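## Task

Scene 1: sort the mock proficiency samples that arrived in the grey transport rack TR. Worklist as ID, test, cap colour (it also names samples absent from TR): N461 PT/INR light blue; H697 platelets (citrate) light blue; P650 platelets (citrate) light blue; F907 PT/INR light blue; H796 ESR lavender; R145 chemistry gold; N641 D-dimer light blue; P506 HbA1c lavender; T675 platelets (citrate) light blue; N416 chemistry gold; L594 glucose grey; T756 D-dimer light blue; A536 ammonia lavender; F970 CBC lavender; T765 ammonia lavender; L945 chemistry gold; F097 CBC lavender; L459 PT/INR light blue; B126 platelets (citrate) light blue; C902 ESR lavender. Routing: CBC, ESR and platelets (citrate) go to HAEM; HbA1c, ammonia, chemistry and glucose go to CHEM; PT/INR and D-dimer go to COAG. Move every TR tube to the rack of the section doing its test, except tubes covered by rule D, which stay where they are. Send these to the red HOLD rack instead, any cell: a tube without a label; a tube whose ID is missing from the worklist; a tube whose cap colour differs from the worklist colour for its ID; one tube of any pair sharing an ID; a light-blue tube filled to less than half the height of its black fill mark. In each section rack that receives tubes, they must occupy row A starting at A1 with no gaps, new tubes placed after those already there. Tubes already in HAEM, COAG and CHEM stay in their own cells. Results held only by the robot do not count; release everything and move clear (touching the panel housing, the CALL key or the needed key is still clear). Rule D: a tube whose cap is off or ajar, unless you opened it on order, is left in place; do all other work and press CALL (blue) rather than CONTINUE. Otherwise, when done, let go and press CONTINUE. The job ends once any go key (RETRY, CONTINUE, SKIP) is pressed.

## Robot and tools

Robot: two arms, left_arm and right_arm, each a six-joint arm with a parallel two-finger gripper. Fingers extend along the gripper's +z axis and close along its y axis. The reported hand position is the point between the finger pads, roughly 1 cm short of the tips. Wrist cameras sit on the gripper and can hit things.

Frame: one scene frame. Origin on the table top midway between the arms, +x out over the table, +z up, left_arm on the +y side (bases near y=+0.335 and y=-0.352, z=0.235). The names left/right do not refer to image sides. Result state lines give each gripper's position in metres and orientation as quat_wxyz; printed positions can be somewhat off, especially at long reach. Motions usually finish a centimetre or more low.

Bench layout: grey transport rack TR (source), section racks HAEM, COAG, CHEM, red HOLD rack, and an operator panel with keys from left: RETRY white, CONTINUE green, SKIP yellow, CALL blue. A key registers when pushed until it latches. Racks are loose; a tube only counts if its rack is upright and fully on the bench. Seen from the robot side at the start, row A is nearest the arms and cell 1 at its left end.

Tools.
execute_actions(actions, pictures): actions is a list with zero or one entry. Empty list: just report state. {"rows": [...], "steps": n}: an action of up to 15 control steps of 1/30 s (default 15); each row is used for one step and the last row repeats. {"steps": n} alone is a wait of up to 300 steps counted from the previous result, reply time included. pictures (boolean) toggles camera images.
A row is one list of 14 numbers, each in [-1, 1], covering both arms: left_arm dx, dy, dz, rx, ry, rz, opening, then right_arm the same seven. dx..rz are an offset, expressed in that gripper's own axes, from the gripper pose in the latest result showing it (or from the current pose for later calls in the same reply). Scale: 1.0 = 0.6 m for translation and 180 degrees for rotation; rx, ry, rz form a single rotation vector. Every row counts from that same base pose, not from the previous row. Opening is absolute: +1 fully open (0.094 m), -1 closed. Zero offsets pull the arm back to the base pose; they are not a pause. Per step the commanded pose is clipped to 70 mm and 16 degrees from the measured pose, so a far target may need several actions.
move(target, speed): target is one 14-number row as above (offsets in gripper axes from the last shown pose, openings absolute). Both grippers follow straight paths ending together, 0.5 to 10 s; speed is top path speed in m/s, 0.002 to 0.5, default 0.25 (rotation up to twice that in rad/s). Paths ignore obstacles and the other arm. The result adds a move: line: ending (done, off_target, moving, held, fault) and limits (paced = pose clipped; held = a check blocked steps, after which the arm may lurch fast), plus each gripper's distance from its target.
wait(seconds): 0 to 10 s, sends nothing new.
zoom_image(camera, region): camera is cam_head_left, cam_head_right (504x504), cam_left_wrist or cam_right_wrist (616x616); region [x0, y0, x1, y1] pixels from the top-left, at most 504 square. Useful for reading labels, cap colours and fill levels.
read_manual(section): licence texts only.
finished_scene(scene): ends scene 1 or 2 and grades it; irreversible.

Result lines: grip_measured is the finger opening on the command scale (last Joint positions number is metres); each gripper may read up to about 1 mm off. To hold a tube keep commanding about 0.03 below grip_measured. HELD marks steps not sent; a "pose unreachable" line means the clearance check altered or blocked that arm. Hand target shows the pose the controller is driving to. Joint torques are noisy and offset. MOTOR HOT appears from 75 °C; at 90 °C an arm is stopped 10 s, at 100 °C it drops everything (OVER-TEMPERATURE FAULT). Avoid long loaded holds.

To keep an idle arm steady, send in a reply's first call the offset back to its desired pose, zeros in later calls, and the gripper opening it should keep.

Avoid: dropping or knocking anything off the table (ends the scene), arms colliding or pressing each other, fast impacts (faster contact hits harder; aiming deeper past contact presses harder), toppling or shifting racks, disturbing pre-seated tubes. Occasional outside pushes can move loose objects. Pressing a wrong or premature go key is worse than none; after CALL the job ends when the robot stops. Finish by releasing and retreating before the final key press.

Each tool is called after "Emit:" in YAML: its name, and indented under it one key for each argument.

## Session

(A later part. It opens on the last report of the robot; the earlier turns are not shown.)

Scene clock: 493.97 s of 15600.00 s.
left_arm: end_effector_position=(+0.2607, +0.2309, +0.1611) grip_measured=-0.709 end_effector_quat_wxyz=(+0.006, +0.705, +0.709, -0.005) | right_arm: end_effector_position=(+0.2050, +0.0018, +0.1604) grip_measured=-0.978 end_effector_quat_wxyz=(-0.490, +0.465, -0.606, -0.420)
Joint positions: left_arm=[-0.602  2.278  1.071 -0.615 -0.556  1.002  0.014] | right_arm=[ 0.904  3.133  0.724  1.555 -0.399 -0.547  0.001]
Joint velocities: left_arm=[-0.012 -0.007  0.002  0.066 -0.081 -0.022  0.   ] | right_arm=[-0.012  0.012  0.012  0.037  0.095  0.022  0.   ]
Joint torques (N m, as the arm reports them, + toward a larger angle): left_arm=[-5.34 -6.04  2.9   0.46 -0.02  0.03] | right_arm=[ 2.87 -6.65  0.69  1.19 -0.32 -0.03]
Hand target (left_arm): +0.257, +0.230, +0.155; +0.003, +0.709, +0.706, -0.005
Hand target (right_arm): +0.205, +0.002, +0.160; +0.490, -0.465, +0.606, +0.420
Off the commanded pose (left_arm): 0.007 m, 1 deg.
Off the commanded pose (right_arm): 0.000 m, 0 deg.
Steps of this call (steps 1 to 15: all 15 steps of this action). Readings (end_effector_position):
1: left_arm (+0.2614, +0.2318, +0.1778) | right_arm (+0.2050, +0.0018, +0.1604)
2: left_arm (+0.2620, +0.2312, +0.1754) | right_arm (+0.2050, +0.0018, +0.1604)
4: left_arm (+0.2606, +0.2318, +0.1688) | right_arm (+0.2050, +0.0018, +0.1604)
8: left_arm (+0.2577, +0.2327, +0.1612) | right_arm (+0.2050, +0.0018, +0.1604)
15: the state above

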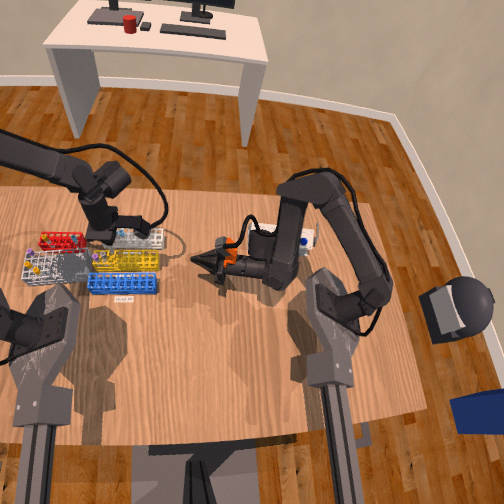

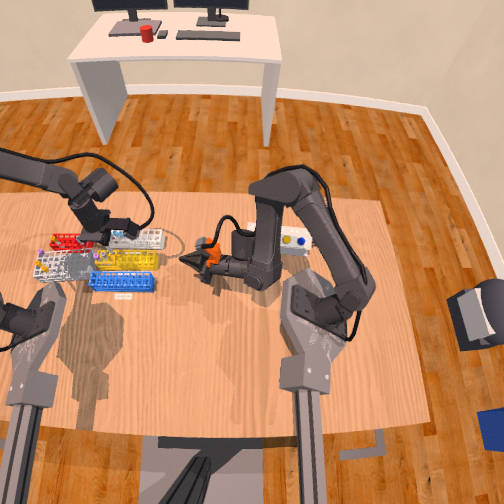

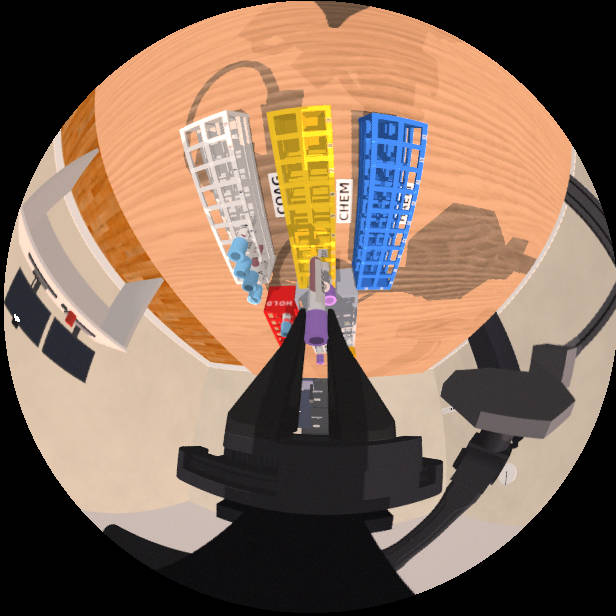

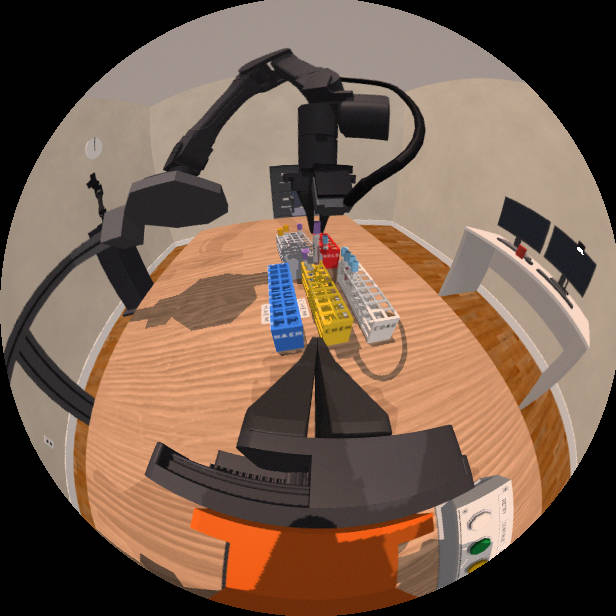

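Emit:
execute_actions:
  actions:
    - {"rows":[[0.014,-0.011,0.04,0.001,0,0.004,-0.73,0,0,0,0,0,0,-1]]}

Emit:
zoom_image:
  camera: "cam_left_wrist"
  region: [240,200,400,360]

Scene clock: 497.40 s of 15600.00 s.
left_arm: end_effector_position=(+0.2581, +0.2417, +0.1423) grip_measured=-0.709 end_effector_quat_wxyz=(+0.007, +0.704, +0.710, -0.006) | right_arm: end_effector_position=(+0.2050, +0.0018, +0.1604) grip_measured=-0.978 end_effector_quat_wxyz=(-0.490, +0.465, -0.606, -0.420)
Joint positions: left_arm=[-0.547  2.278  1.01  -0.519 -0.566  1.063  0.014] | right_arm=[ 0.904  3.133  0.724  1.555 -0.399 -0.547  0.001]
Joint velocities: left_arm=[-0.007 -0.002  0.002  0.051  0.007  0.022 -0.   ] | right_arm=[ 0.002 -0.017 -0.007  0.081 -0.051 -0.081  0.001]
Joint torques (N m, as the arm reports them, + toward a larger angle): left_arm=[-5.61 -5.9   2.51  0.43 -0.04  0.07] | right_arm=[ 2.81 -6.72  0.65  1.19 -0.32 -0.03]
Hand target (left_arm): +0.254, +0.239, +0.137; +0.004, +0.709, +0.705, -0.006
Hand target (right_arm): +0.205, +0.002, +0.160; +0.490, -0.465, +0.606, +0.420
Off the commanded pose (left_arm): 0.007 m, 1 deg.
Off the commanded pose (right_arm): 0.000 m, 0 deg.
Steps of this call (steps 1 to 88: nothing new was sent; steps 89 to 103: all 15 steps of this action). Readings (end_effector_position):
89: left_arm (+0.2613, +0.2307, +0.1590) | right_arm (+0.2050, +0.0018, +0.1604)
90: left_arm (+0.2611, +0.2316, +0.1559) | right_arm (+0.2050, +0.0018, +0.1604)
92: left_arm (+0.2561, +0.2377, +0.1483) | right_arm (+0.2050, +0.0018, +0.1604)
96: left_arm (+0.2534, +0.2441, +0.1423) | right_arm (+0.2050, +0.0018, +0.1604)
103: the state above

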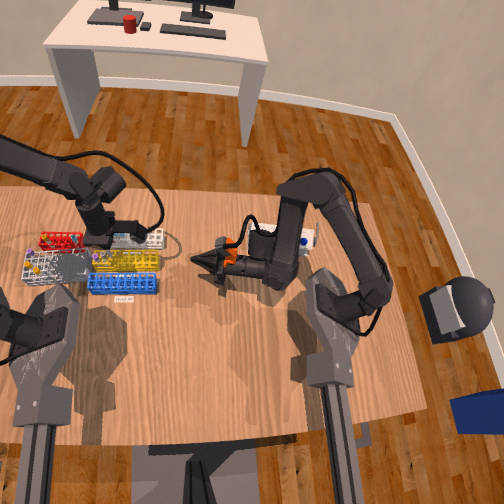

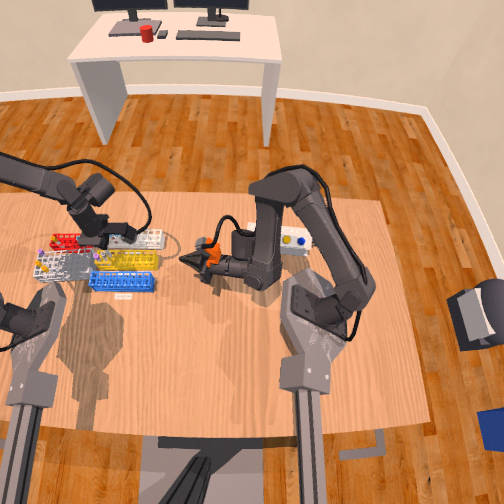

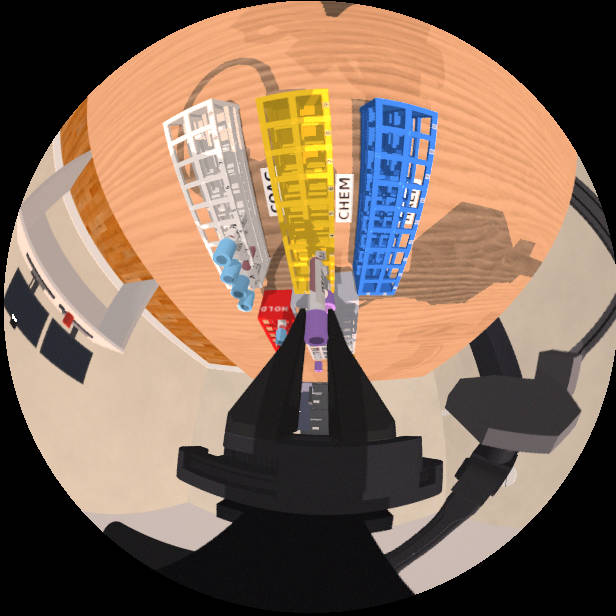

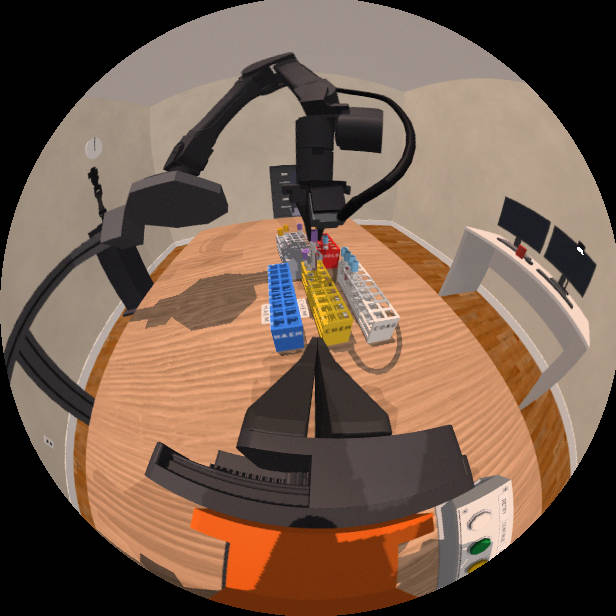

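Region (240, 200, 400, 360) of cam_left_wrist's 616x616 image, scaled by 3.150, with more detail than that image has.

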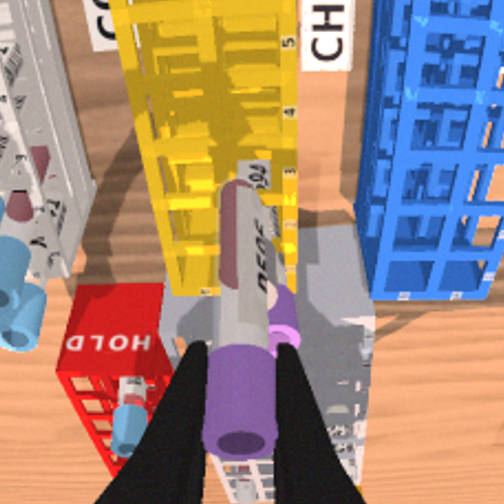

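Emit:
execute_actions:
  actions:
    - {"rows":[[-0.004,-0.013,0.04,0.003,0,0.004,-0.73,0,0,0,0,0,0,-1]]}
  pictures: false

Emit:
execute_actions:
  actions:
    - {"rows":[[-0.003,-0.008,0.04,0.003,0,0.004,-0.73,0,0,0,0,0,0,-1]]}

Scene clock: 500.87 s of 15600.00 s.
left_arm: end_effector_position=(+0.2543, +0.2404, +0.1242) grip_measured=-0.709 end_effector_quat_wxyz=(+0.006, +0.705, +0.709, -0.008) | right_arm: end_effector_position=(+0.2050, +0.0018, +0.1604) grip_measured=-0.978 end_effector_quat_wxyz=(-0.490, +0.465, -0.606, -0.420)
Joint positions: left_arm=[-0.521  2.318  0.985 -0.439 -0.569  1.096  0.014] | right_arm=[ 0.904  3.133  0.724  1.555 -0.399 -0.547  0.001]
Joint velocities: left_arm=[-0.012 -0.027  0.012 -0.022 -0.022 -0.022  0.001] | right_arm=[-0.007  0.002 -0.002  0.037 -0.037 -0.051 -0.   ]
Joint torques (N m, as the arm reports them, + toward a larger angle): left_arm=[-5.1  -5.78  2.15  0.49 -0.03  0.05] | right_arm=[ 2.68 -6.64  0.69  1.19 -0.31 -0.02]
Hand target (left_arm): +0.250, +0.239, +0.119; +0.003, +0.708, +0.706, -0.009
Hand target (right_arm): +0.205, +0.002, +0.160; +0.490, -0.465, +0.606, +0.420
Off the commanded pose (left_arm): 0.007 m, 1 deg.
Off the commanded pose (right_arm): 0.000 m, 0 deg.
Steps of this call (steps 1 to 89: nothing new was sent; steps 90 to 104: all 15 steps of this action). Readings (end_effector_position):
90: left_arm (+0.2592, +0.2408, +0.1409) | right_arm (+0.2050, +0.0018, +0.1604)
91: left_arm (+0.2595, +0.2403, +0.1384) | right_arm (+0.2050, +0.0018, +0.1604)
93: left_arm (+0.2568, +0.2405, +0.1317) | right_arm (+0.2050, +0.0018, +0.1604)
97: left_arm (+0.2517, +0.2416, +0.1243) | right_arm (+0.2050, +0.0018, +0.1604)
104: the state above

Scene clock: 501.37 s of 15600.00 s.
left_arm: end_effector_position=(+0.2573, +0.2389, +0.1067) grip_measured=-0.709 end_effector_quat_wxyz=(+0.009, +0.704, +0.710, -0.008) | right_arm: end_effector_position=(+0.2050, +0.0018, +0.1604) grip_measured=-0.978 end_effector_quat_wxyz=(-0.490, +0.465, -0.606, -0.420)
Joint positions: left_arm=[-0.487  2.366  0.983 -0.364 -0.572  1.135  0.014] | right_arm=[ 0.904  3.133  0.724  1.555 -0.399 -0.547  0.001]
Joint velocities: left_arm=[-0.002  0.012  0.007  0.007  0.022  0.007 -0.001] | right_arm=[-0.017  0.002 -0.012  0.022  0.051 -0.066  0.   ]
Joint torques (N m, as the arm reports them, + toward a larger angle): left_arm=[-5.48 -6.03  1.23  0.45 -0.03  0.07] | right_arm=[ 2.8  -6.74  0.66  1.2  -0.33 -0.02]
Hand target (left_arm): +0.249, +0.238, +0.100; +0.002, +0.710, +0.704, -0.011
Hand target (right_arm): +0.205, +0.002, +0.160; +0.490, -0.465, +0.606, +0.420
Off the commanded pose (left_arm): 0.010 m, 1 deg.
Off the commanded pose (right_arm): 0.000 m, 0 deg.
Steps of this call (steps 1 to 15: all 15 steps of this action). Readings (end_effector_position):
1: left_arm (+0.2546, +0.2401, +0.1227) | right_arm (+0.2050, +0.0018, +0.1604)
2: left_arm (+0.2556, +0.2396, +0.1199) | right_arm (+0.2050, +0.0018, +0.1604)
4: left_arm (+0.2554, +0.2395, +0.1131) | right_arm (+0.2050, +0.0018, +0.1604)
8: left_arm (+0.2545, +0.2399, +0.1067) | right_arm (+0.2050, +0.0018, +0.1604)
15: the state above

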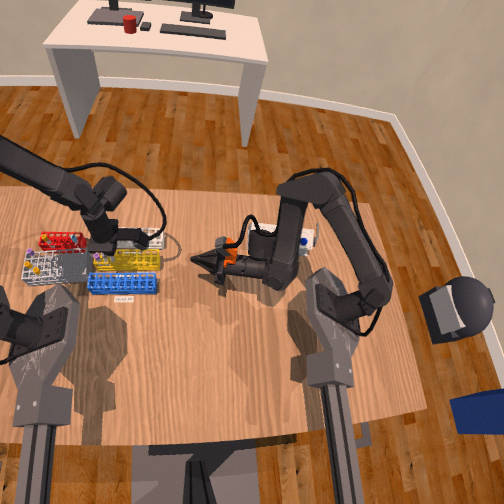

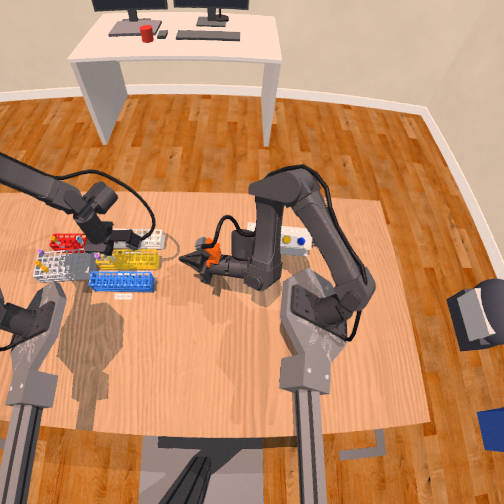

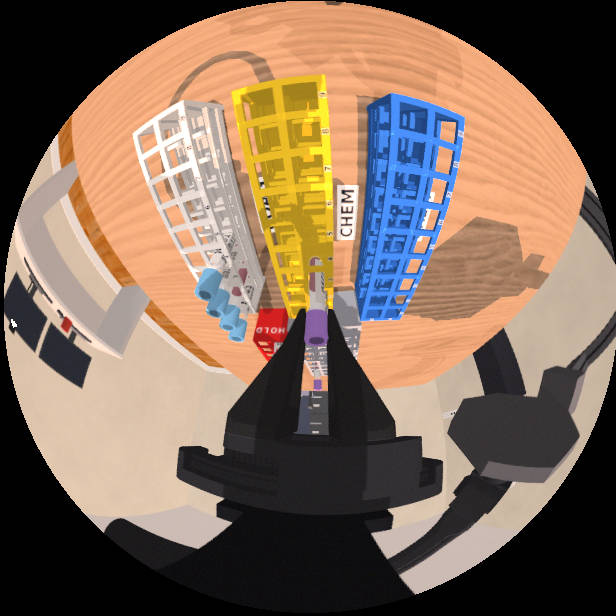

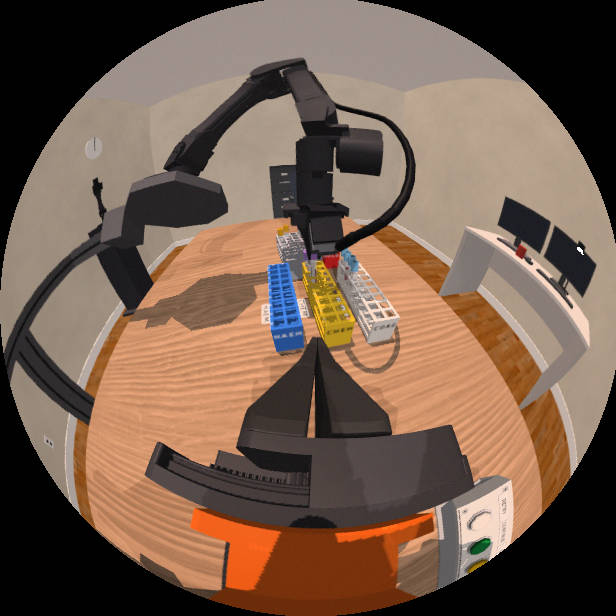

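Next: gold A3.

Emit:
execute_actions:
  actions:
    - {"rows":[[0.001,-0.012,0.042,0.003,0,0.004,-0.73,0,0,0,0,0,0,-1]]}
  pictures: false

Emit:
execute_actions:
  actions:
    - {"rows":[[0,0,0,0,0,0,-0.46,0,0,0,0,0,0,-1]],"steps":8}
  pictures: false

Emit:
execute_actions:
  actions:
    - {"rows":[[0,0.005,-0.09,0,0,0,-0.46,0,0,0,0,0,0,-1]]}
  pictures: false

Emit:
move:
  target: [0.365,-0.105,-0.018,0.002,0,0.003,-0.42,0,0,0,0,0,0,-1]

Emit:
zoom_image:
  camera: "cam_left_wrist"
  region: [240,200,400,360]

Scene clock: 510.93 s of 15600.00 s.
left_arm: end_effector_position=(+0.2564, +0.2404, +0.0871) grip_measured=-0.709 end_effector_quat_wxyz=(+0.009, +0.703, +0.711, -0.010) | right_arm: end_effector_position=(+0.2050, +0.0018, +0.1604) grip_measured=-0.978 end_effector_quat_wxyz=(-0.490, +0.465, -0.606, -0.420)
Joint positions: left_arm=[-0.446  2.411  0.968 -0.277 -0.576  1.182  0.014] | right_arm=[ 0.904  3.133  0.724  1.555 -0.399 -0.547  0.001]
Joint velocities: left_arm=[-0.007 -0.002  0.002 -0.022  0.051  0.037 -0.001] | right_arm=[ 0.012 -0.012 -0.017 -0.007 -0.095  0.022  0.   ]
Joint torques (N m, as the arm reports them, + toward a larger angle): left_arm=[-5.43 -6.17  1.41  0.45 -0.02  0.07] | right_arm=[ 2.74 -6.75  0.66  1.19 -0.33  0.01]
Hand target (left_arm): +0.250, +0.239, +0.082; +0.005, +0.709, +0.706, -0.012
Hand target (right_arm): +0.205, +0.002, +0.160; +0.490, -0.465, +0.606, +0.420
Off the commanded pose (left_arm): 0.009 m, 1 deg.
Off the commanded pose (right_arm): 0.000 m, 0 deg.
Steps of this call (steps 1 to 90: nothing new was sent; then 6.07 s passed at rest; steps 91 to 105: all 15 steps of this action). Readings (end_effector_position):
91: left_arm (+0.2580, +0.2387, +0.1052) | right_arm (+0.2050, +0.0018, +0.1604)
92: left_arm (+0.2585, +0.2386, +0.1023) | right_arm (+0.2050, +0.0018, +0.1604)
94: left_arm (+0.2568, +0.2398, +0.0948) | right_arm (+0.2050, +0.0018, +0.1604)
98: left_arm (+0.2534, +0.2417, +0.0872) | right_arm (+0.2050, +0.0018, +0.1604)
105: the state above

Scene clock: 511.20 s of 15600.00 s.
left_arm: end_effector_position=(+0.2564, +0.2404, +0.0871) grip_measured=-0.462 end_effector_quat_wxyz=(+0.009, +0.703, +0.711, -0.010) | right_arm: end_effector_position=(+0.2050, +0.0018, +0.1604) grip_measured=-0.978 end_effector_quat_wxyz=(-0.490, +0.465, -0.606, -0.420)
Joint positions: left_arm=[-0.446  2.411  0.968 -0.277 -0.576  1.182  0.025] | right_arm=[ 0.904  3.133  0.724  1.555 -0.399 -0.547  0.001]
Joint velocities: left_arm=[-0.007 -0.022 -0.002  0.051 -0.125  0.007 -0.001] | right_arm=[ 0.007 -0.007 -0.007 -0.007  0.037  0.051  0.   ]
Joint torques (N m, as the arm reports them, + toward a larger angle): left_arm=[-5.51 -7.31  2.57  0.27 -0.06  0.  ] | right_arm=[ 2.74 -6.7   0.78  1.18 -0.31 -0.01]
Hand target (left_arm): +0.256, +0.240, +0.087; +0.009, +0.703, +0.711, -0.010
Hand target (right_arm): +0.205, +0.002, +0.160; +0.490, -0.465, +0.606, +0.420
Off the commanded pose (left_arm): 0.000 m, 0 deg.
Off the commanded pose (right_arm): 0.000 m, 0 deg.
Steps of this call (steps 1 to 8: all 8 steps of this action). Readings (end_effector_position):
1: left_arm (+0.2564, +0.2404, +0.0871) | right_arm (+0.2050, +0.0018, +0.1604)
2: left_arm (+0.2564, +0.2404, +0.0871) | right_arm (+0.2050, +0.0018, +0.1604)
4: left_arm (+0.2564, +0.2404, +0.0871) | right_arm (+0.2050, +0.0018, +0.1604)
8: the state above

Scene clock: 511.70 s of 15600.00 s.
left_arm: end_effector_position=(+0.2616, +0.2441, +0.1367) grip_measured=-0.462 end_effector_quat_wxyz=(+0.011, +0.703, +0.712, -0.001) | right_arm: end_effector_position=(+0.2050, +0.0018, +0.1604) grip_measured=-0.978 end_effector_quat_wxyz=(-0.490, +0.465, -0.606, -0.420)
Joint positions: left_arm=[-0.53   2.283  1.    -0.48  -0.576  1.087  0.025] | right_arm=[ 0.904  3.133  0.724  1.555 -0.399 -0.547  0.001]
Joint velocities: left_arm=[-0.007  0.017 -0.022 -0.168 -0.051 -0.051 -0.   ] | right_arm=[ 0.017  0.012 -0.007 -0.007 -0.007  0.007  0.001]
Joint torques (N m, as the arm reports them, + toward a larger angle): left_arm=[-6.   -7.33  4.18  0.12  0.12 -0.03] | right_arm=[ 2.85 -6.68  0.56  1.19 -0.3  -0.03]
Hand target (left_arm): +0.260, +0.242, +0.141; +0.010, +0.704, +0.711, -0.010
Hand target (right_arm): +0.205, +0.002, +0.160; +0.490, -0.465, +0.606, +0.420
Off the commanded pose (left_arm): 0.005 m, 1 deg.
Off the commanded pose (right_arm): 0.000 m, 0 deg.
Steps of this call (steps 1 to 15: all 15 steps of this action). Readings (end_effector_position):
1: left_arm (+0.2561, +0.2411, +0.0907) | right_arm (+0.2050, +0.0018, +0.1604)
2: left_arm (+0.2544, +0.2430, +0.0979) | right_arm (+0.2050, +0.0018, +0.1604)
4: left_arm (+0.2586, +0.2429, +0.1165) | right_arm (+0.2050, +0.0018, +0.1604)
8: left_arm (+0.2694, +0.2399, +0.1366) | right_arm (+0.2050, +0.0018, +0.1604)
15: the state above

Scene clock: 513.60 s of 15600.00 s.
left_arm: end_effector_position=(+0.2054, +0.4734, +0.1449) grip_measured=-0.422 end_effector_quat_wxyz=(-0.007, +0.703, +0.712, +0.007) | right_arm: end_effector_position=(+0.2050, +0.0018, +0.1604) grip_measured=-0.978 end_effector_quat_wxyz=(-0.490, +0.465, -0.606, -0.420)
Joint positions: left_arm=[ 0.126  1.529  0.65  -0.45  -0.597  1.869  0.027] | right_arm=[ 0.904  3.133  0.724  1.555 -0.399 -0.547  0.001]
Joint velocities: left_arm=[-0.007  0.002 -0.012  0.066 -0.022  0.007 -0.001] | right_arm=[-0.007 -0.007  0.002 -0.022 -0.037  0.022  0.   ]
Joint torques (N m, as the arm reports them, + toward a larger angle): left_arm=[-2.57 -6.21  1.5   0.17  0.16  0.04] | right_arm=[ 2.73 -6.78  0.69  1.2  -0.33 -0.01]
Hand target (left_arm): +0.198, +0.468, +0.145; +0.000, +0.706, +0.708, -0.004
Hand target (right_arm): +0.205, +0.002, +0.160; +0.490, -0.465, +0.606, +0.420
Off the commanded pose (left_arm): 0.015 m, 2 deg.
Off the commanded pose (right_arm): 0.000 m, 0 deg.
move: off_target (left_arm)

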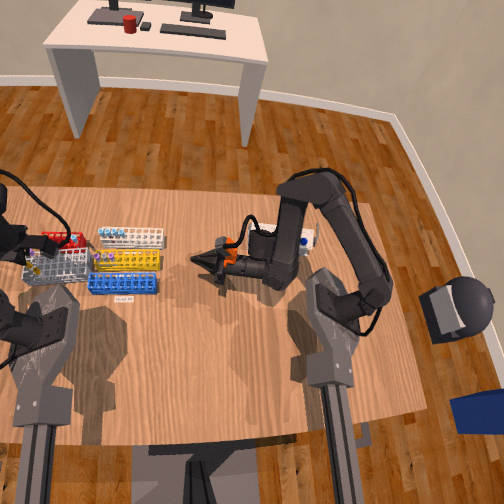

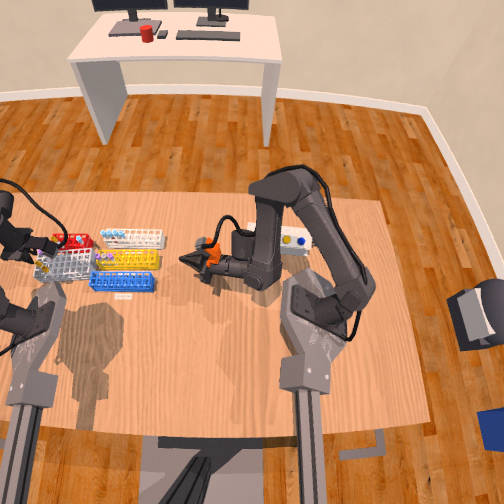

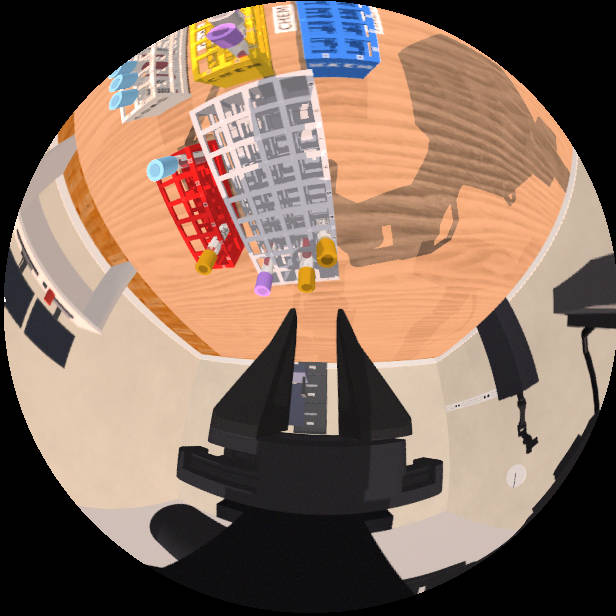

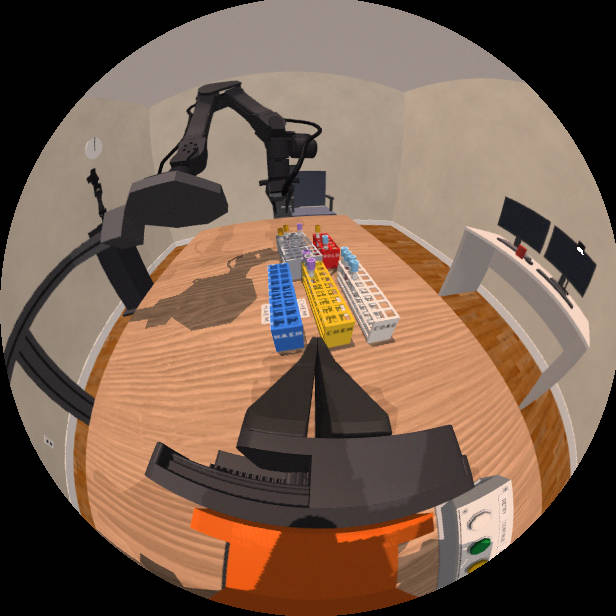

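Region (240, 200, 400, 360) of cam_left_wrist's 616x616 image, scaled by 3.150, with more detail than that image has.

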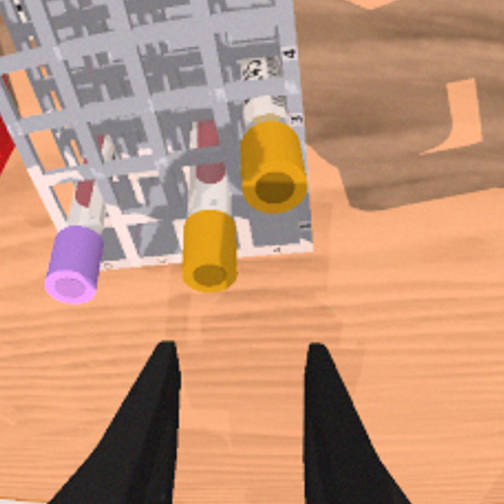

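Emit:
execute_actions:
  actions:
    - {"rows":[[-0.031,-0.018,0.058,0.003,-0.006,0.004,-0.42,0,0,0,0,0,0,-1]]}
  pictures: false

Emit:
wait:
  seconds: 0.3

Scene clock: 517.03 s of 15600.00 s.
left_arm: end_effector_position=(+0.1954, +0.4608, +0.1146) grip_measured=-0.422 end_effector_quat_wxyz=(-0.011, +0.705, +0.709, +0.005) | right_arm: end_effector_position=(+0.2050, +0.0018, +0.1604) grip_measured=-0.978 end_effector_quat_wxyz=(-0.490, +0.465, -0.606, -0.420)
Joint positions: left_arm=[ 0.162  1.62   0.565 -0.259 -0.594  1.912  0.027] | right_arm=[ 0.904  3.133  0.724  1.555 -0.399 -0.547  0.001]
Joint velocities: left_arm=[-0.002 -0.012  0.002  0.11   0.051  0.022  0.001] | right_arm=[-0.007  0.012  0.007 -0.007 -0.007  0.037 -0.   ]
Joint torques (N m, as the arm reports them, + toward a larger angle): left_arm=[-2.43 -3.58  1.59  0.3   0.15  0.07] | right_arm=[ 2.83 -6.64  0.71  1.21 -0.31 -0.01]
Hand target (left_arm): +0.194, +0.455, +0.110; -0.004, +0.707, +0.707, -0.004
Hand target (right_arm): +0.205, +0.002, +0.160; +0.490, -0.465, +0.606, +0.420
Off the commanded pose (left_arm): 0.007 m, 1 deg.
Off the commanded pose (right_arm): 0.000 m, 0 deg.
Steps of this call (steps 1 to 88: nothing new was sent; steps 89 to 103: all 15 steps of this action). Readings (end_effector_position):
89: left_arm (+0.2055, +0.4725, +0.1422) | right_arm (+0.2050, +0.0018, +0.1604)
90: left_arm (+0.2046, +0.4712, +0.1374) | right_arm (+0.2050, +0.0018, +0.1604)
92: left_arm (+0.1954, +0.4652, +0.1262) | right_arm (+0.2050, +0.0018, +0.1604)
96: left_arm (+0.1855, +0.4574, +0.1151) | right_arm (+0.2050, +0.0018, +0.1604)
103: the state above

Scene clock: 517.33 s of 15600.00 s.
left_arm: end_effector_position=(+0.1977, +0.4616, +0.1146) grip_measured=-0.422 end_effector_quat_wxyz=(-0.009, +0.703, +0.711, +0.009) | right_arm: end_effector_position=(+0.2050, +0.0018, +0.1604) grip_measured=-0.978 end_effector_quat_wxyz=(-0.490, +0.465, -0.606, -0.420)
Joint positions: left_arm=[ 0.162  1.62   0.565 -0.248 -0.594  1.915  0.027] | right_arm=[ 0.904  3.133  0.724  1.555 -0.399 -0.547  0.001]
Joint velocities: left_arm=[ 0.002 -0.012 -0.007 -0.007  0.066 -0.037 -0.   ] | right_arm=[ 0.007 -0.002 -0.007  0.022  0.007  0.037 -0.   ]
Joint torques (N m, as the arm reports them, + toward a larger angle): left_arm=[-2.61 -3.73  1.8   0.35  0.14  0.07] | right_arm=[ 2.74 -6.71  0.61  1.23 -0.31 -0.02]
Hand target (left_arm): +0.194, +0.455, +0.110; -0.004, +0.707, +0.707, -0.003
Hand target (right_arm): +0.205, +0.002, +0.160; +0.490, -0.465, +0.606, +0.420
Off the commanded pose (left_arm): 0.008 m, 2 deg.
Off the commanded pose (right_arm): 0.000 m, 0 deg.
Steps of this call (steps 1 to 9: nothing new was sent). Readings (end_effector_position):
1: left_arm (+0.1960, +0.4610, +0.1146) | right_arm (+0.2050, +0.0018, +0.1604)
2: left_arm (+0.1965, +0.4612, +0.1146) | right_arm (+0.2050, +0.0018, +0.1604)
4: left_arm (+0.1970, +0.4614, +0.1146) | right_arm (+0.2050, +0.0018, +0.1604)
8: left_arm (+0.1976, +0.4616, +0.1146) | right_arm (+0.2050, +0.0018, +0.1604)
9: the state above

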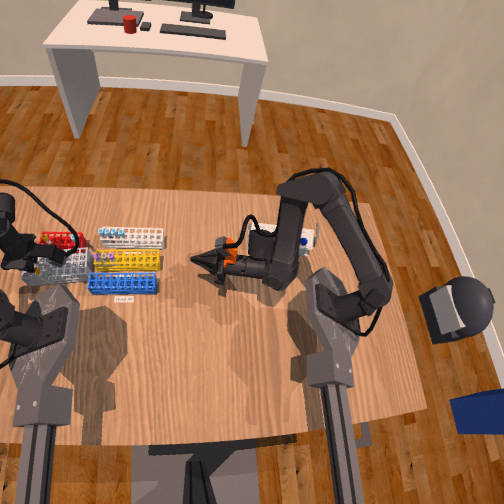

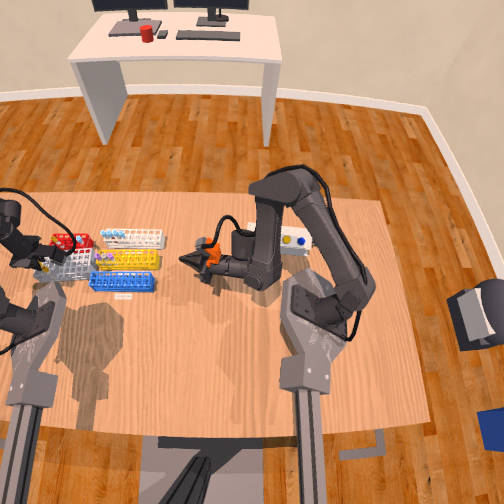

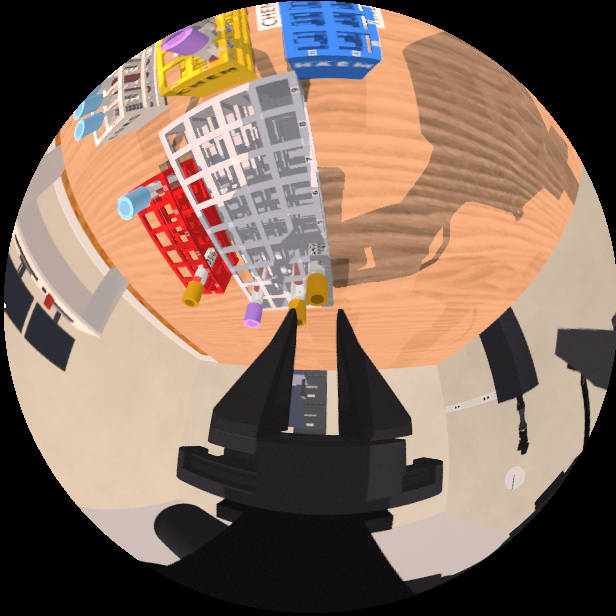

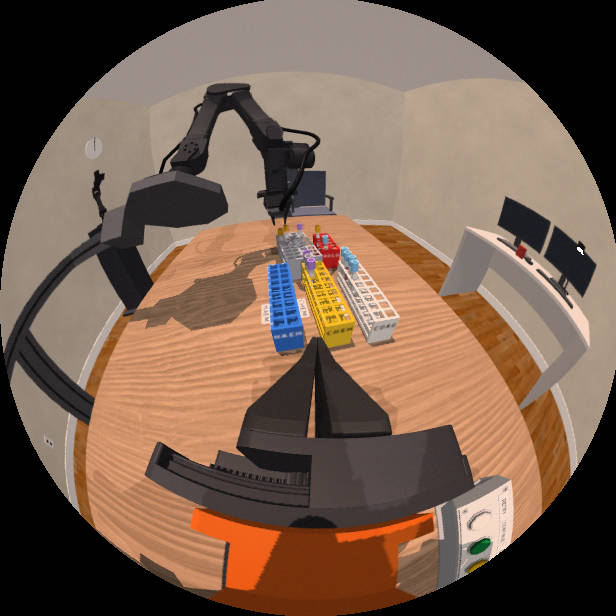

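Emit:
execute_actions:
  actions:
    - {"rows":[[-0.014,-0.010,0.034,0.004,-0.004,0.004,-0.42,0,0,0,0,0,0,-1]]}
  pictures: false

Emit:
execute_actions:
  actions:
    - {"rows":[[-0.014,-0.011,0.034,0.004,-0.004,0.004,-0.42,0,0,0,0,0,0,-1]]}

Scene clock: 524.10 s of 15600.00 s.
left_arm: end_effector_position=(+0.1979, +0.4607, +0.0997) grip_measured=-0.422 end_effector_quat_wxyz=(-0.011, +0.702, +0.712, +0.013) | right_arm: end_effector_position=(+0.2050, +0.0018, +0.1604) grip_measured=-0.978 end_effector_quat_wxyz=(-0.490, +0.465, -0.606, -0.420)
Joint positions: left_arm=[ 0.189  1.679  0.547 -0.146 -0.594  1.948  0.027] | right_arm=[ 0.904  3.133  0.724  1.555 -0.399 -0.547  0.001]
Joint velocities: left_arm=[-0.002  0.007  0.012  0.007 -0.125  0.022 -0.001] | right_arm=[ 0.022 -0.017 -0.007 -0.037 -0.022  0.11   0.   ]
Joint torques (N m, as the arm reports them, + toward a larger angle): left_arm=[-2.66 -3.57  0.98  0.39  0.08  0.08] | right_arm=[ 2.71 -6.67  0.68  1.18 -0.3  -0.02]
Hand target (left_arm): +0.191, +0.454, +0.094; -0.009, +0.708, +0.706, +0.000
Hand target (right_arm): +0.205, +0.002, +0.160; +0.490, -0.465, +0.606, +0.420
Off the commanded pose (left_arm): 0.011 m, 2 deg.
Off the commanded pose (right_arm): 0.000 m, 0 deg.
Steps of this call (steps 1 to 90: nothing new was sent; then 3.27 s passed at rest; steps 91 to 105: all 15 steps of this action). Readings (end_effector_position):
91: left_arm (+0.1983, +0.4618, +0.1132) | right_arm (+0.2050, +0.0018, +0.1604)
92: left_arm (+0.1984, +0.4619, +0.1102) | right_arm (+0.2050, +0.0018, +0.1604)
94: left_arm (+0.1957, +0.4608, +0.1042) | right_arm (+0.2050, +0.0018, +0.1604)
98: left_arm (+0.1935, +0.4589, +0.0998) | right_arm (+0.2050, +0.0018, +0.1604)
105: the state above

Scene clock: 524.60 s of 15600.00 s.
left_arm: end_effector_position=(+0.1979, +0.4604, +0.0845) grip_measured=-0.422 end_effector_quat_wxyz=(-0.014, +0.701, +0.712, +0.018) | right_arm: end_effector_position=(+0.2050, +0.0018, +0.1604) grip_measured=-0.978 end_effector_quat_wxyz=(-0.490, +0.465, -0.606, -0.420)
Joint positions: left_arm=[ 0.218  1.744  0.534 -0.042 -0.594  1.982  0.027] | right_arm=[ 0.904  3.133  0.724  1.555 -0.399 -0.547  0.001]
Joint velocities: left_arm=[-0.012 -0.002 -0.002  0.066  0.022  0.037 -0.002] | right_arm=[ 0.017 -0.022  0.002  0.022  0.022  0.081  0.   ]
Joint torques (N m, as the arm reports them, + toward a larger angle): left_arm=[-2.92 -3.94  0.47  0.43  0.08  0.07] | right_arm=[ 2.8  -6.73  0.67  1.2  -0.32  0.  ]
Hand target (left_arm): +0.191, +0.453, +0.079; -0.012, +0.707, +0.707, +0.004
Hand target (right_arm): +0.205, +0.002, +0.160; +0.490, -0.465, +0.606, +0.420
Off the commanded pose (left_arm): 0.011 m, 2 deg.
Off the commanded pose (right_arm): 0.000 m, 0 deg.
Steps of this call (steps 1 to 15: all 15 steps of this action). Readings (end_effector_position):
1: left_arm (+0.1983, +0.4609, +0.0982) | right_arm (+0.2050, +0.0018, +0.1604)
2: left_arm (+0.1986, +0.4611, +0.0951) | right_arm (+0.2050, +0.0018, +0.1604)
4: left_arm (+0.1960, +0.4603, +0.0889) | right_arm (+0.2050, +0.0018, +0.1604)
8: left_arm (+0.1935, +0.4584, +0.0845) | right_arm (+0.2050, +0.0018, +0.1604)
15: the state above

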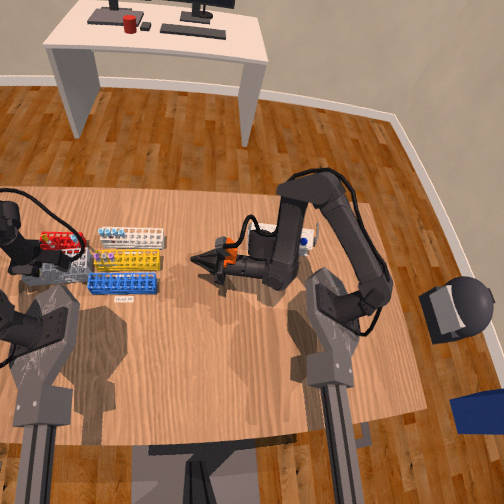

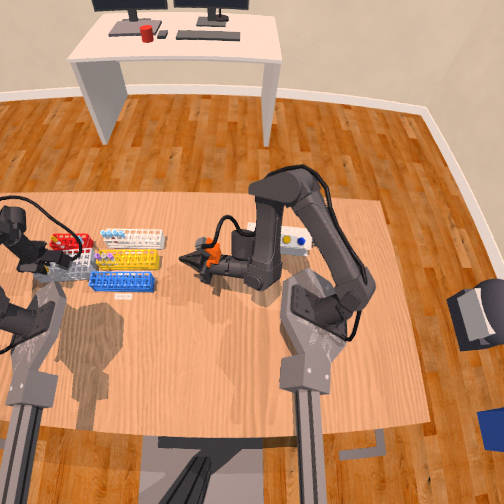

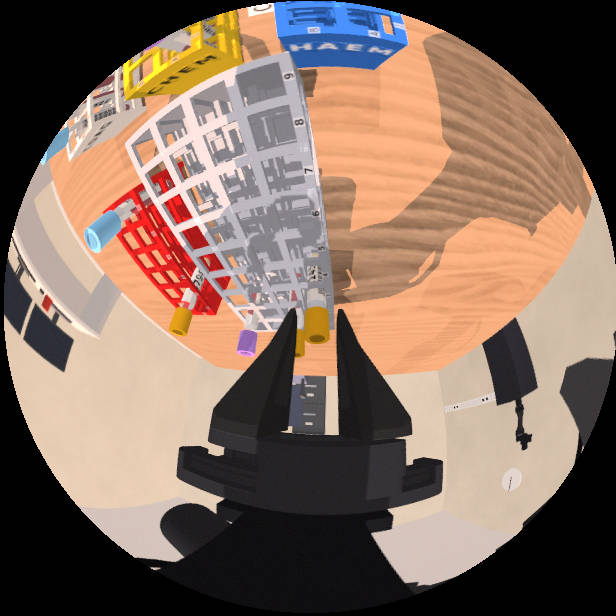

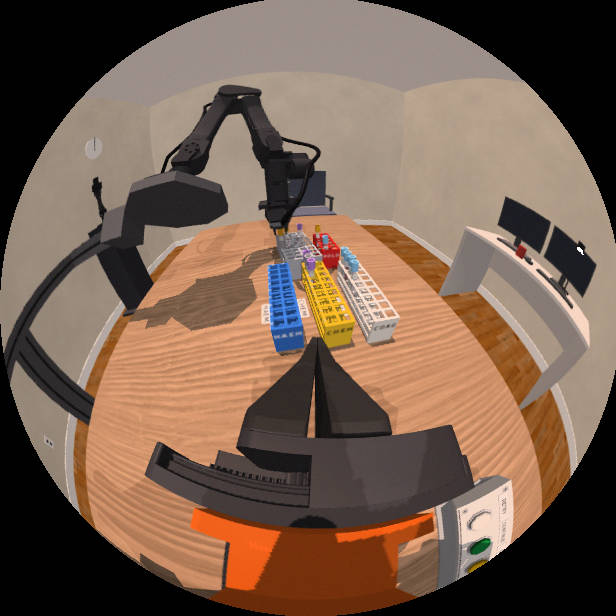

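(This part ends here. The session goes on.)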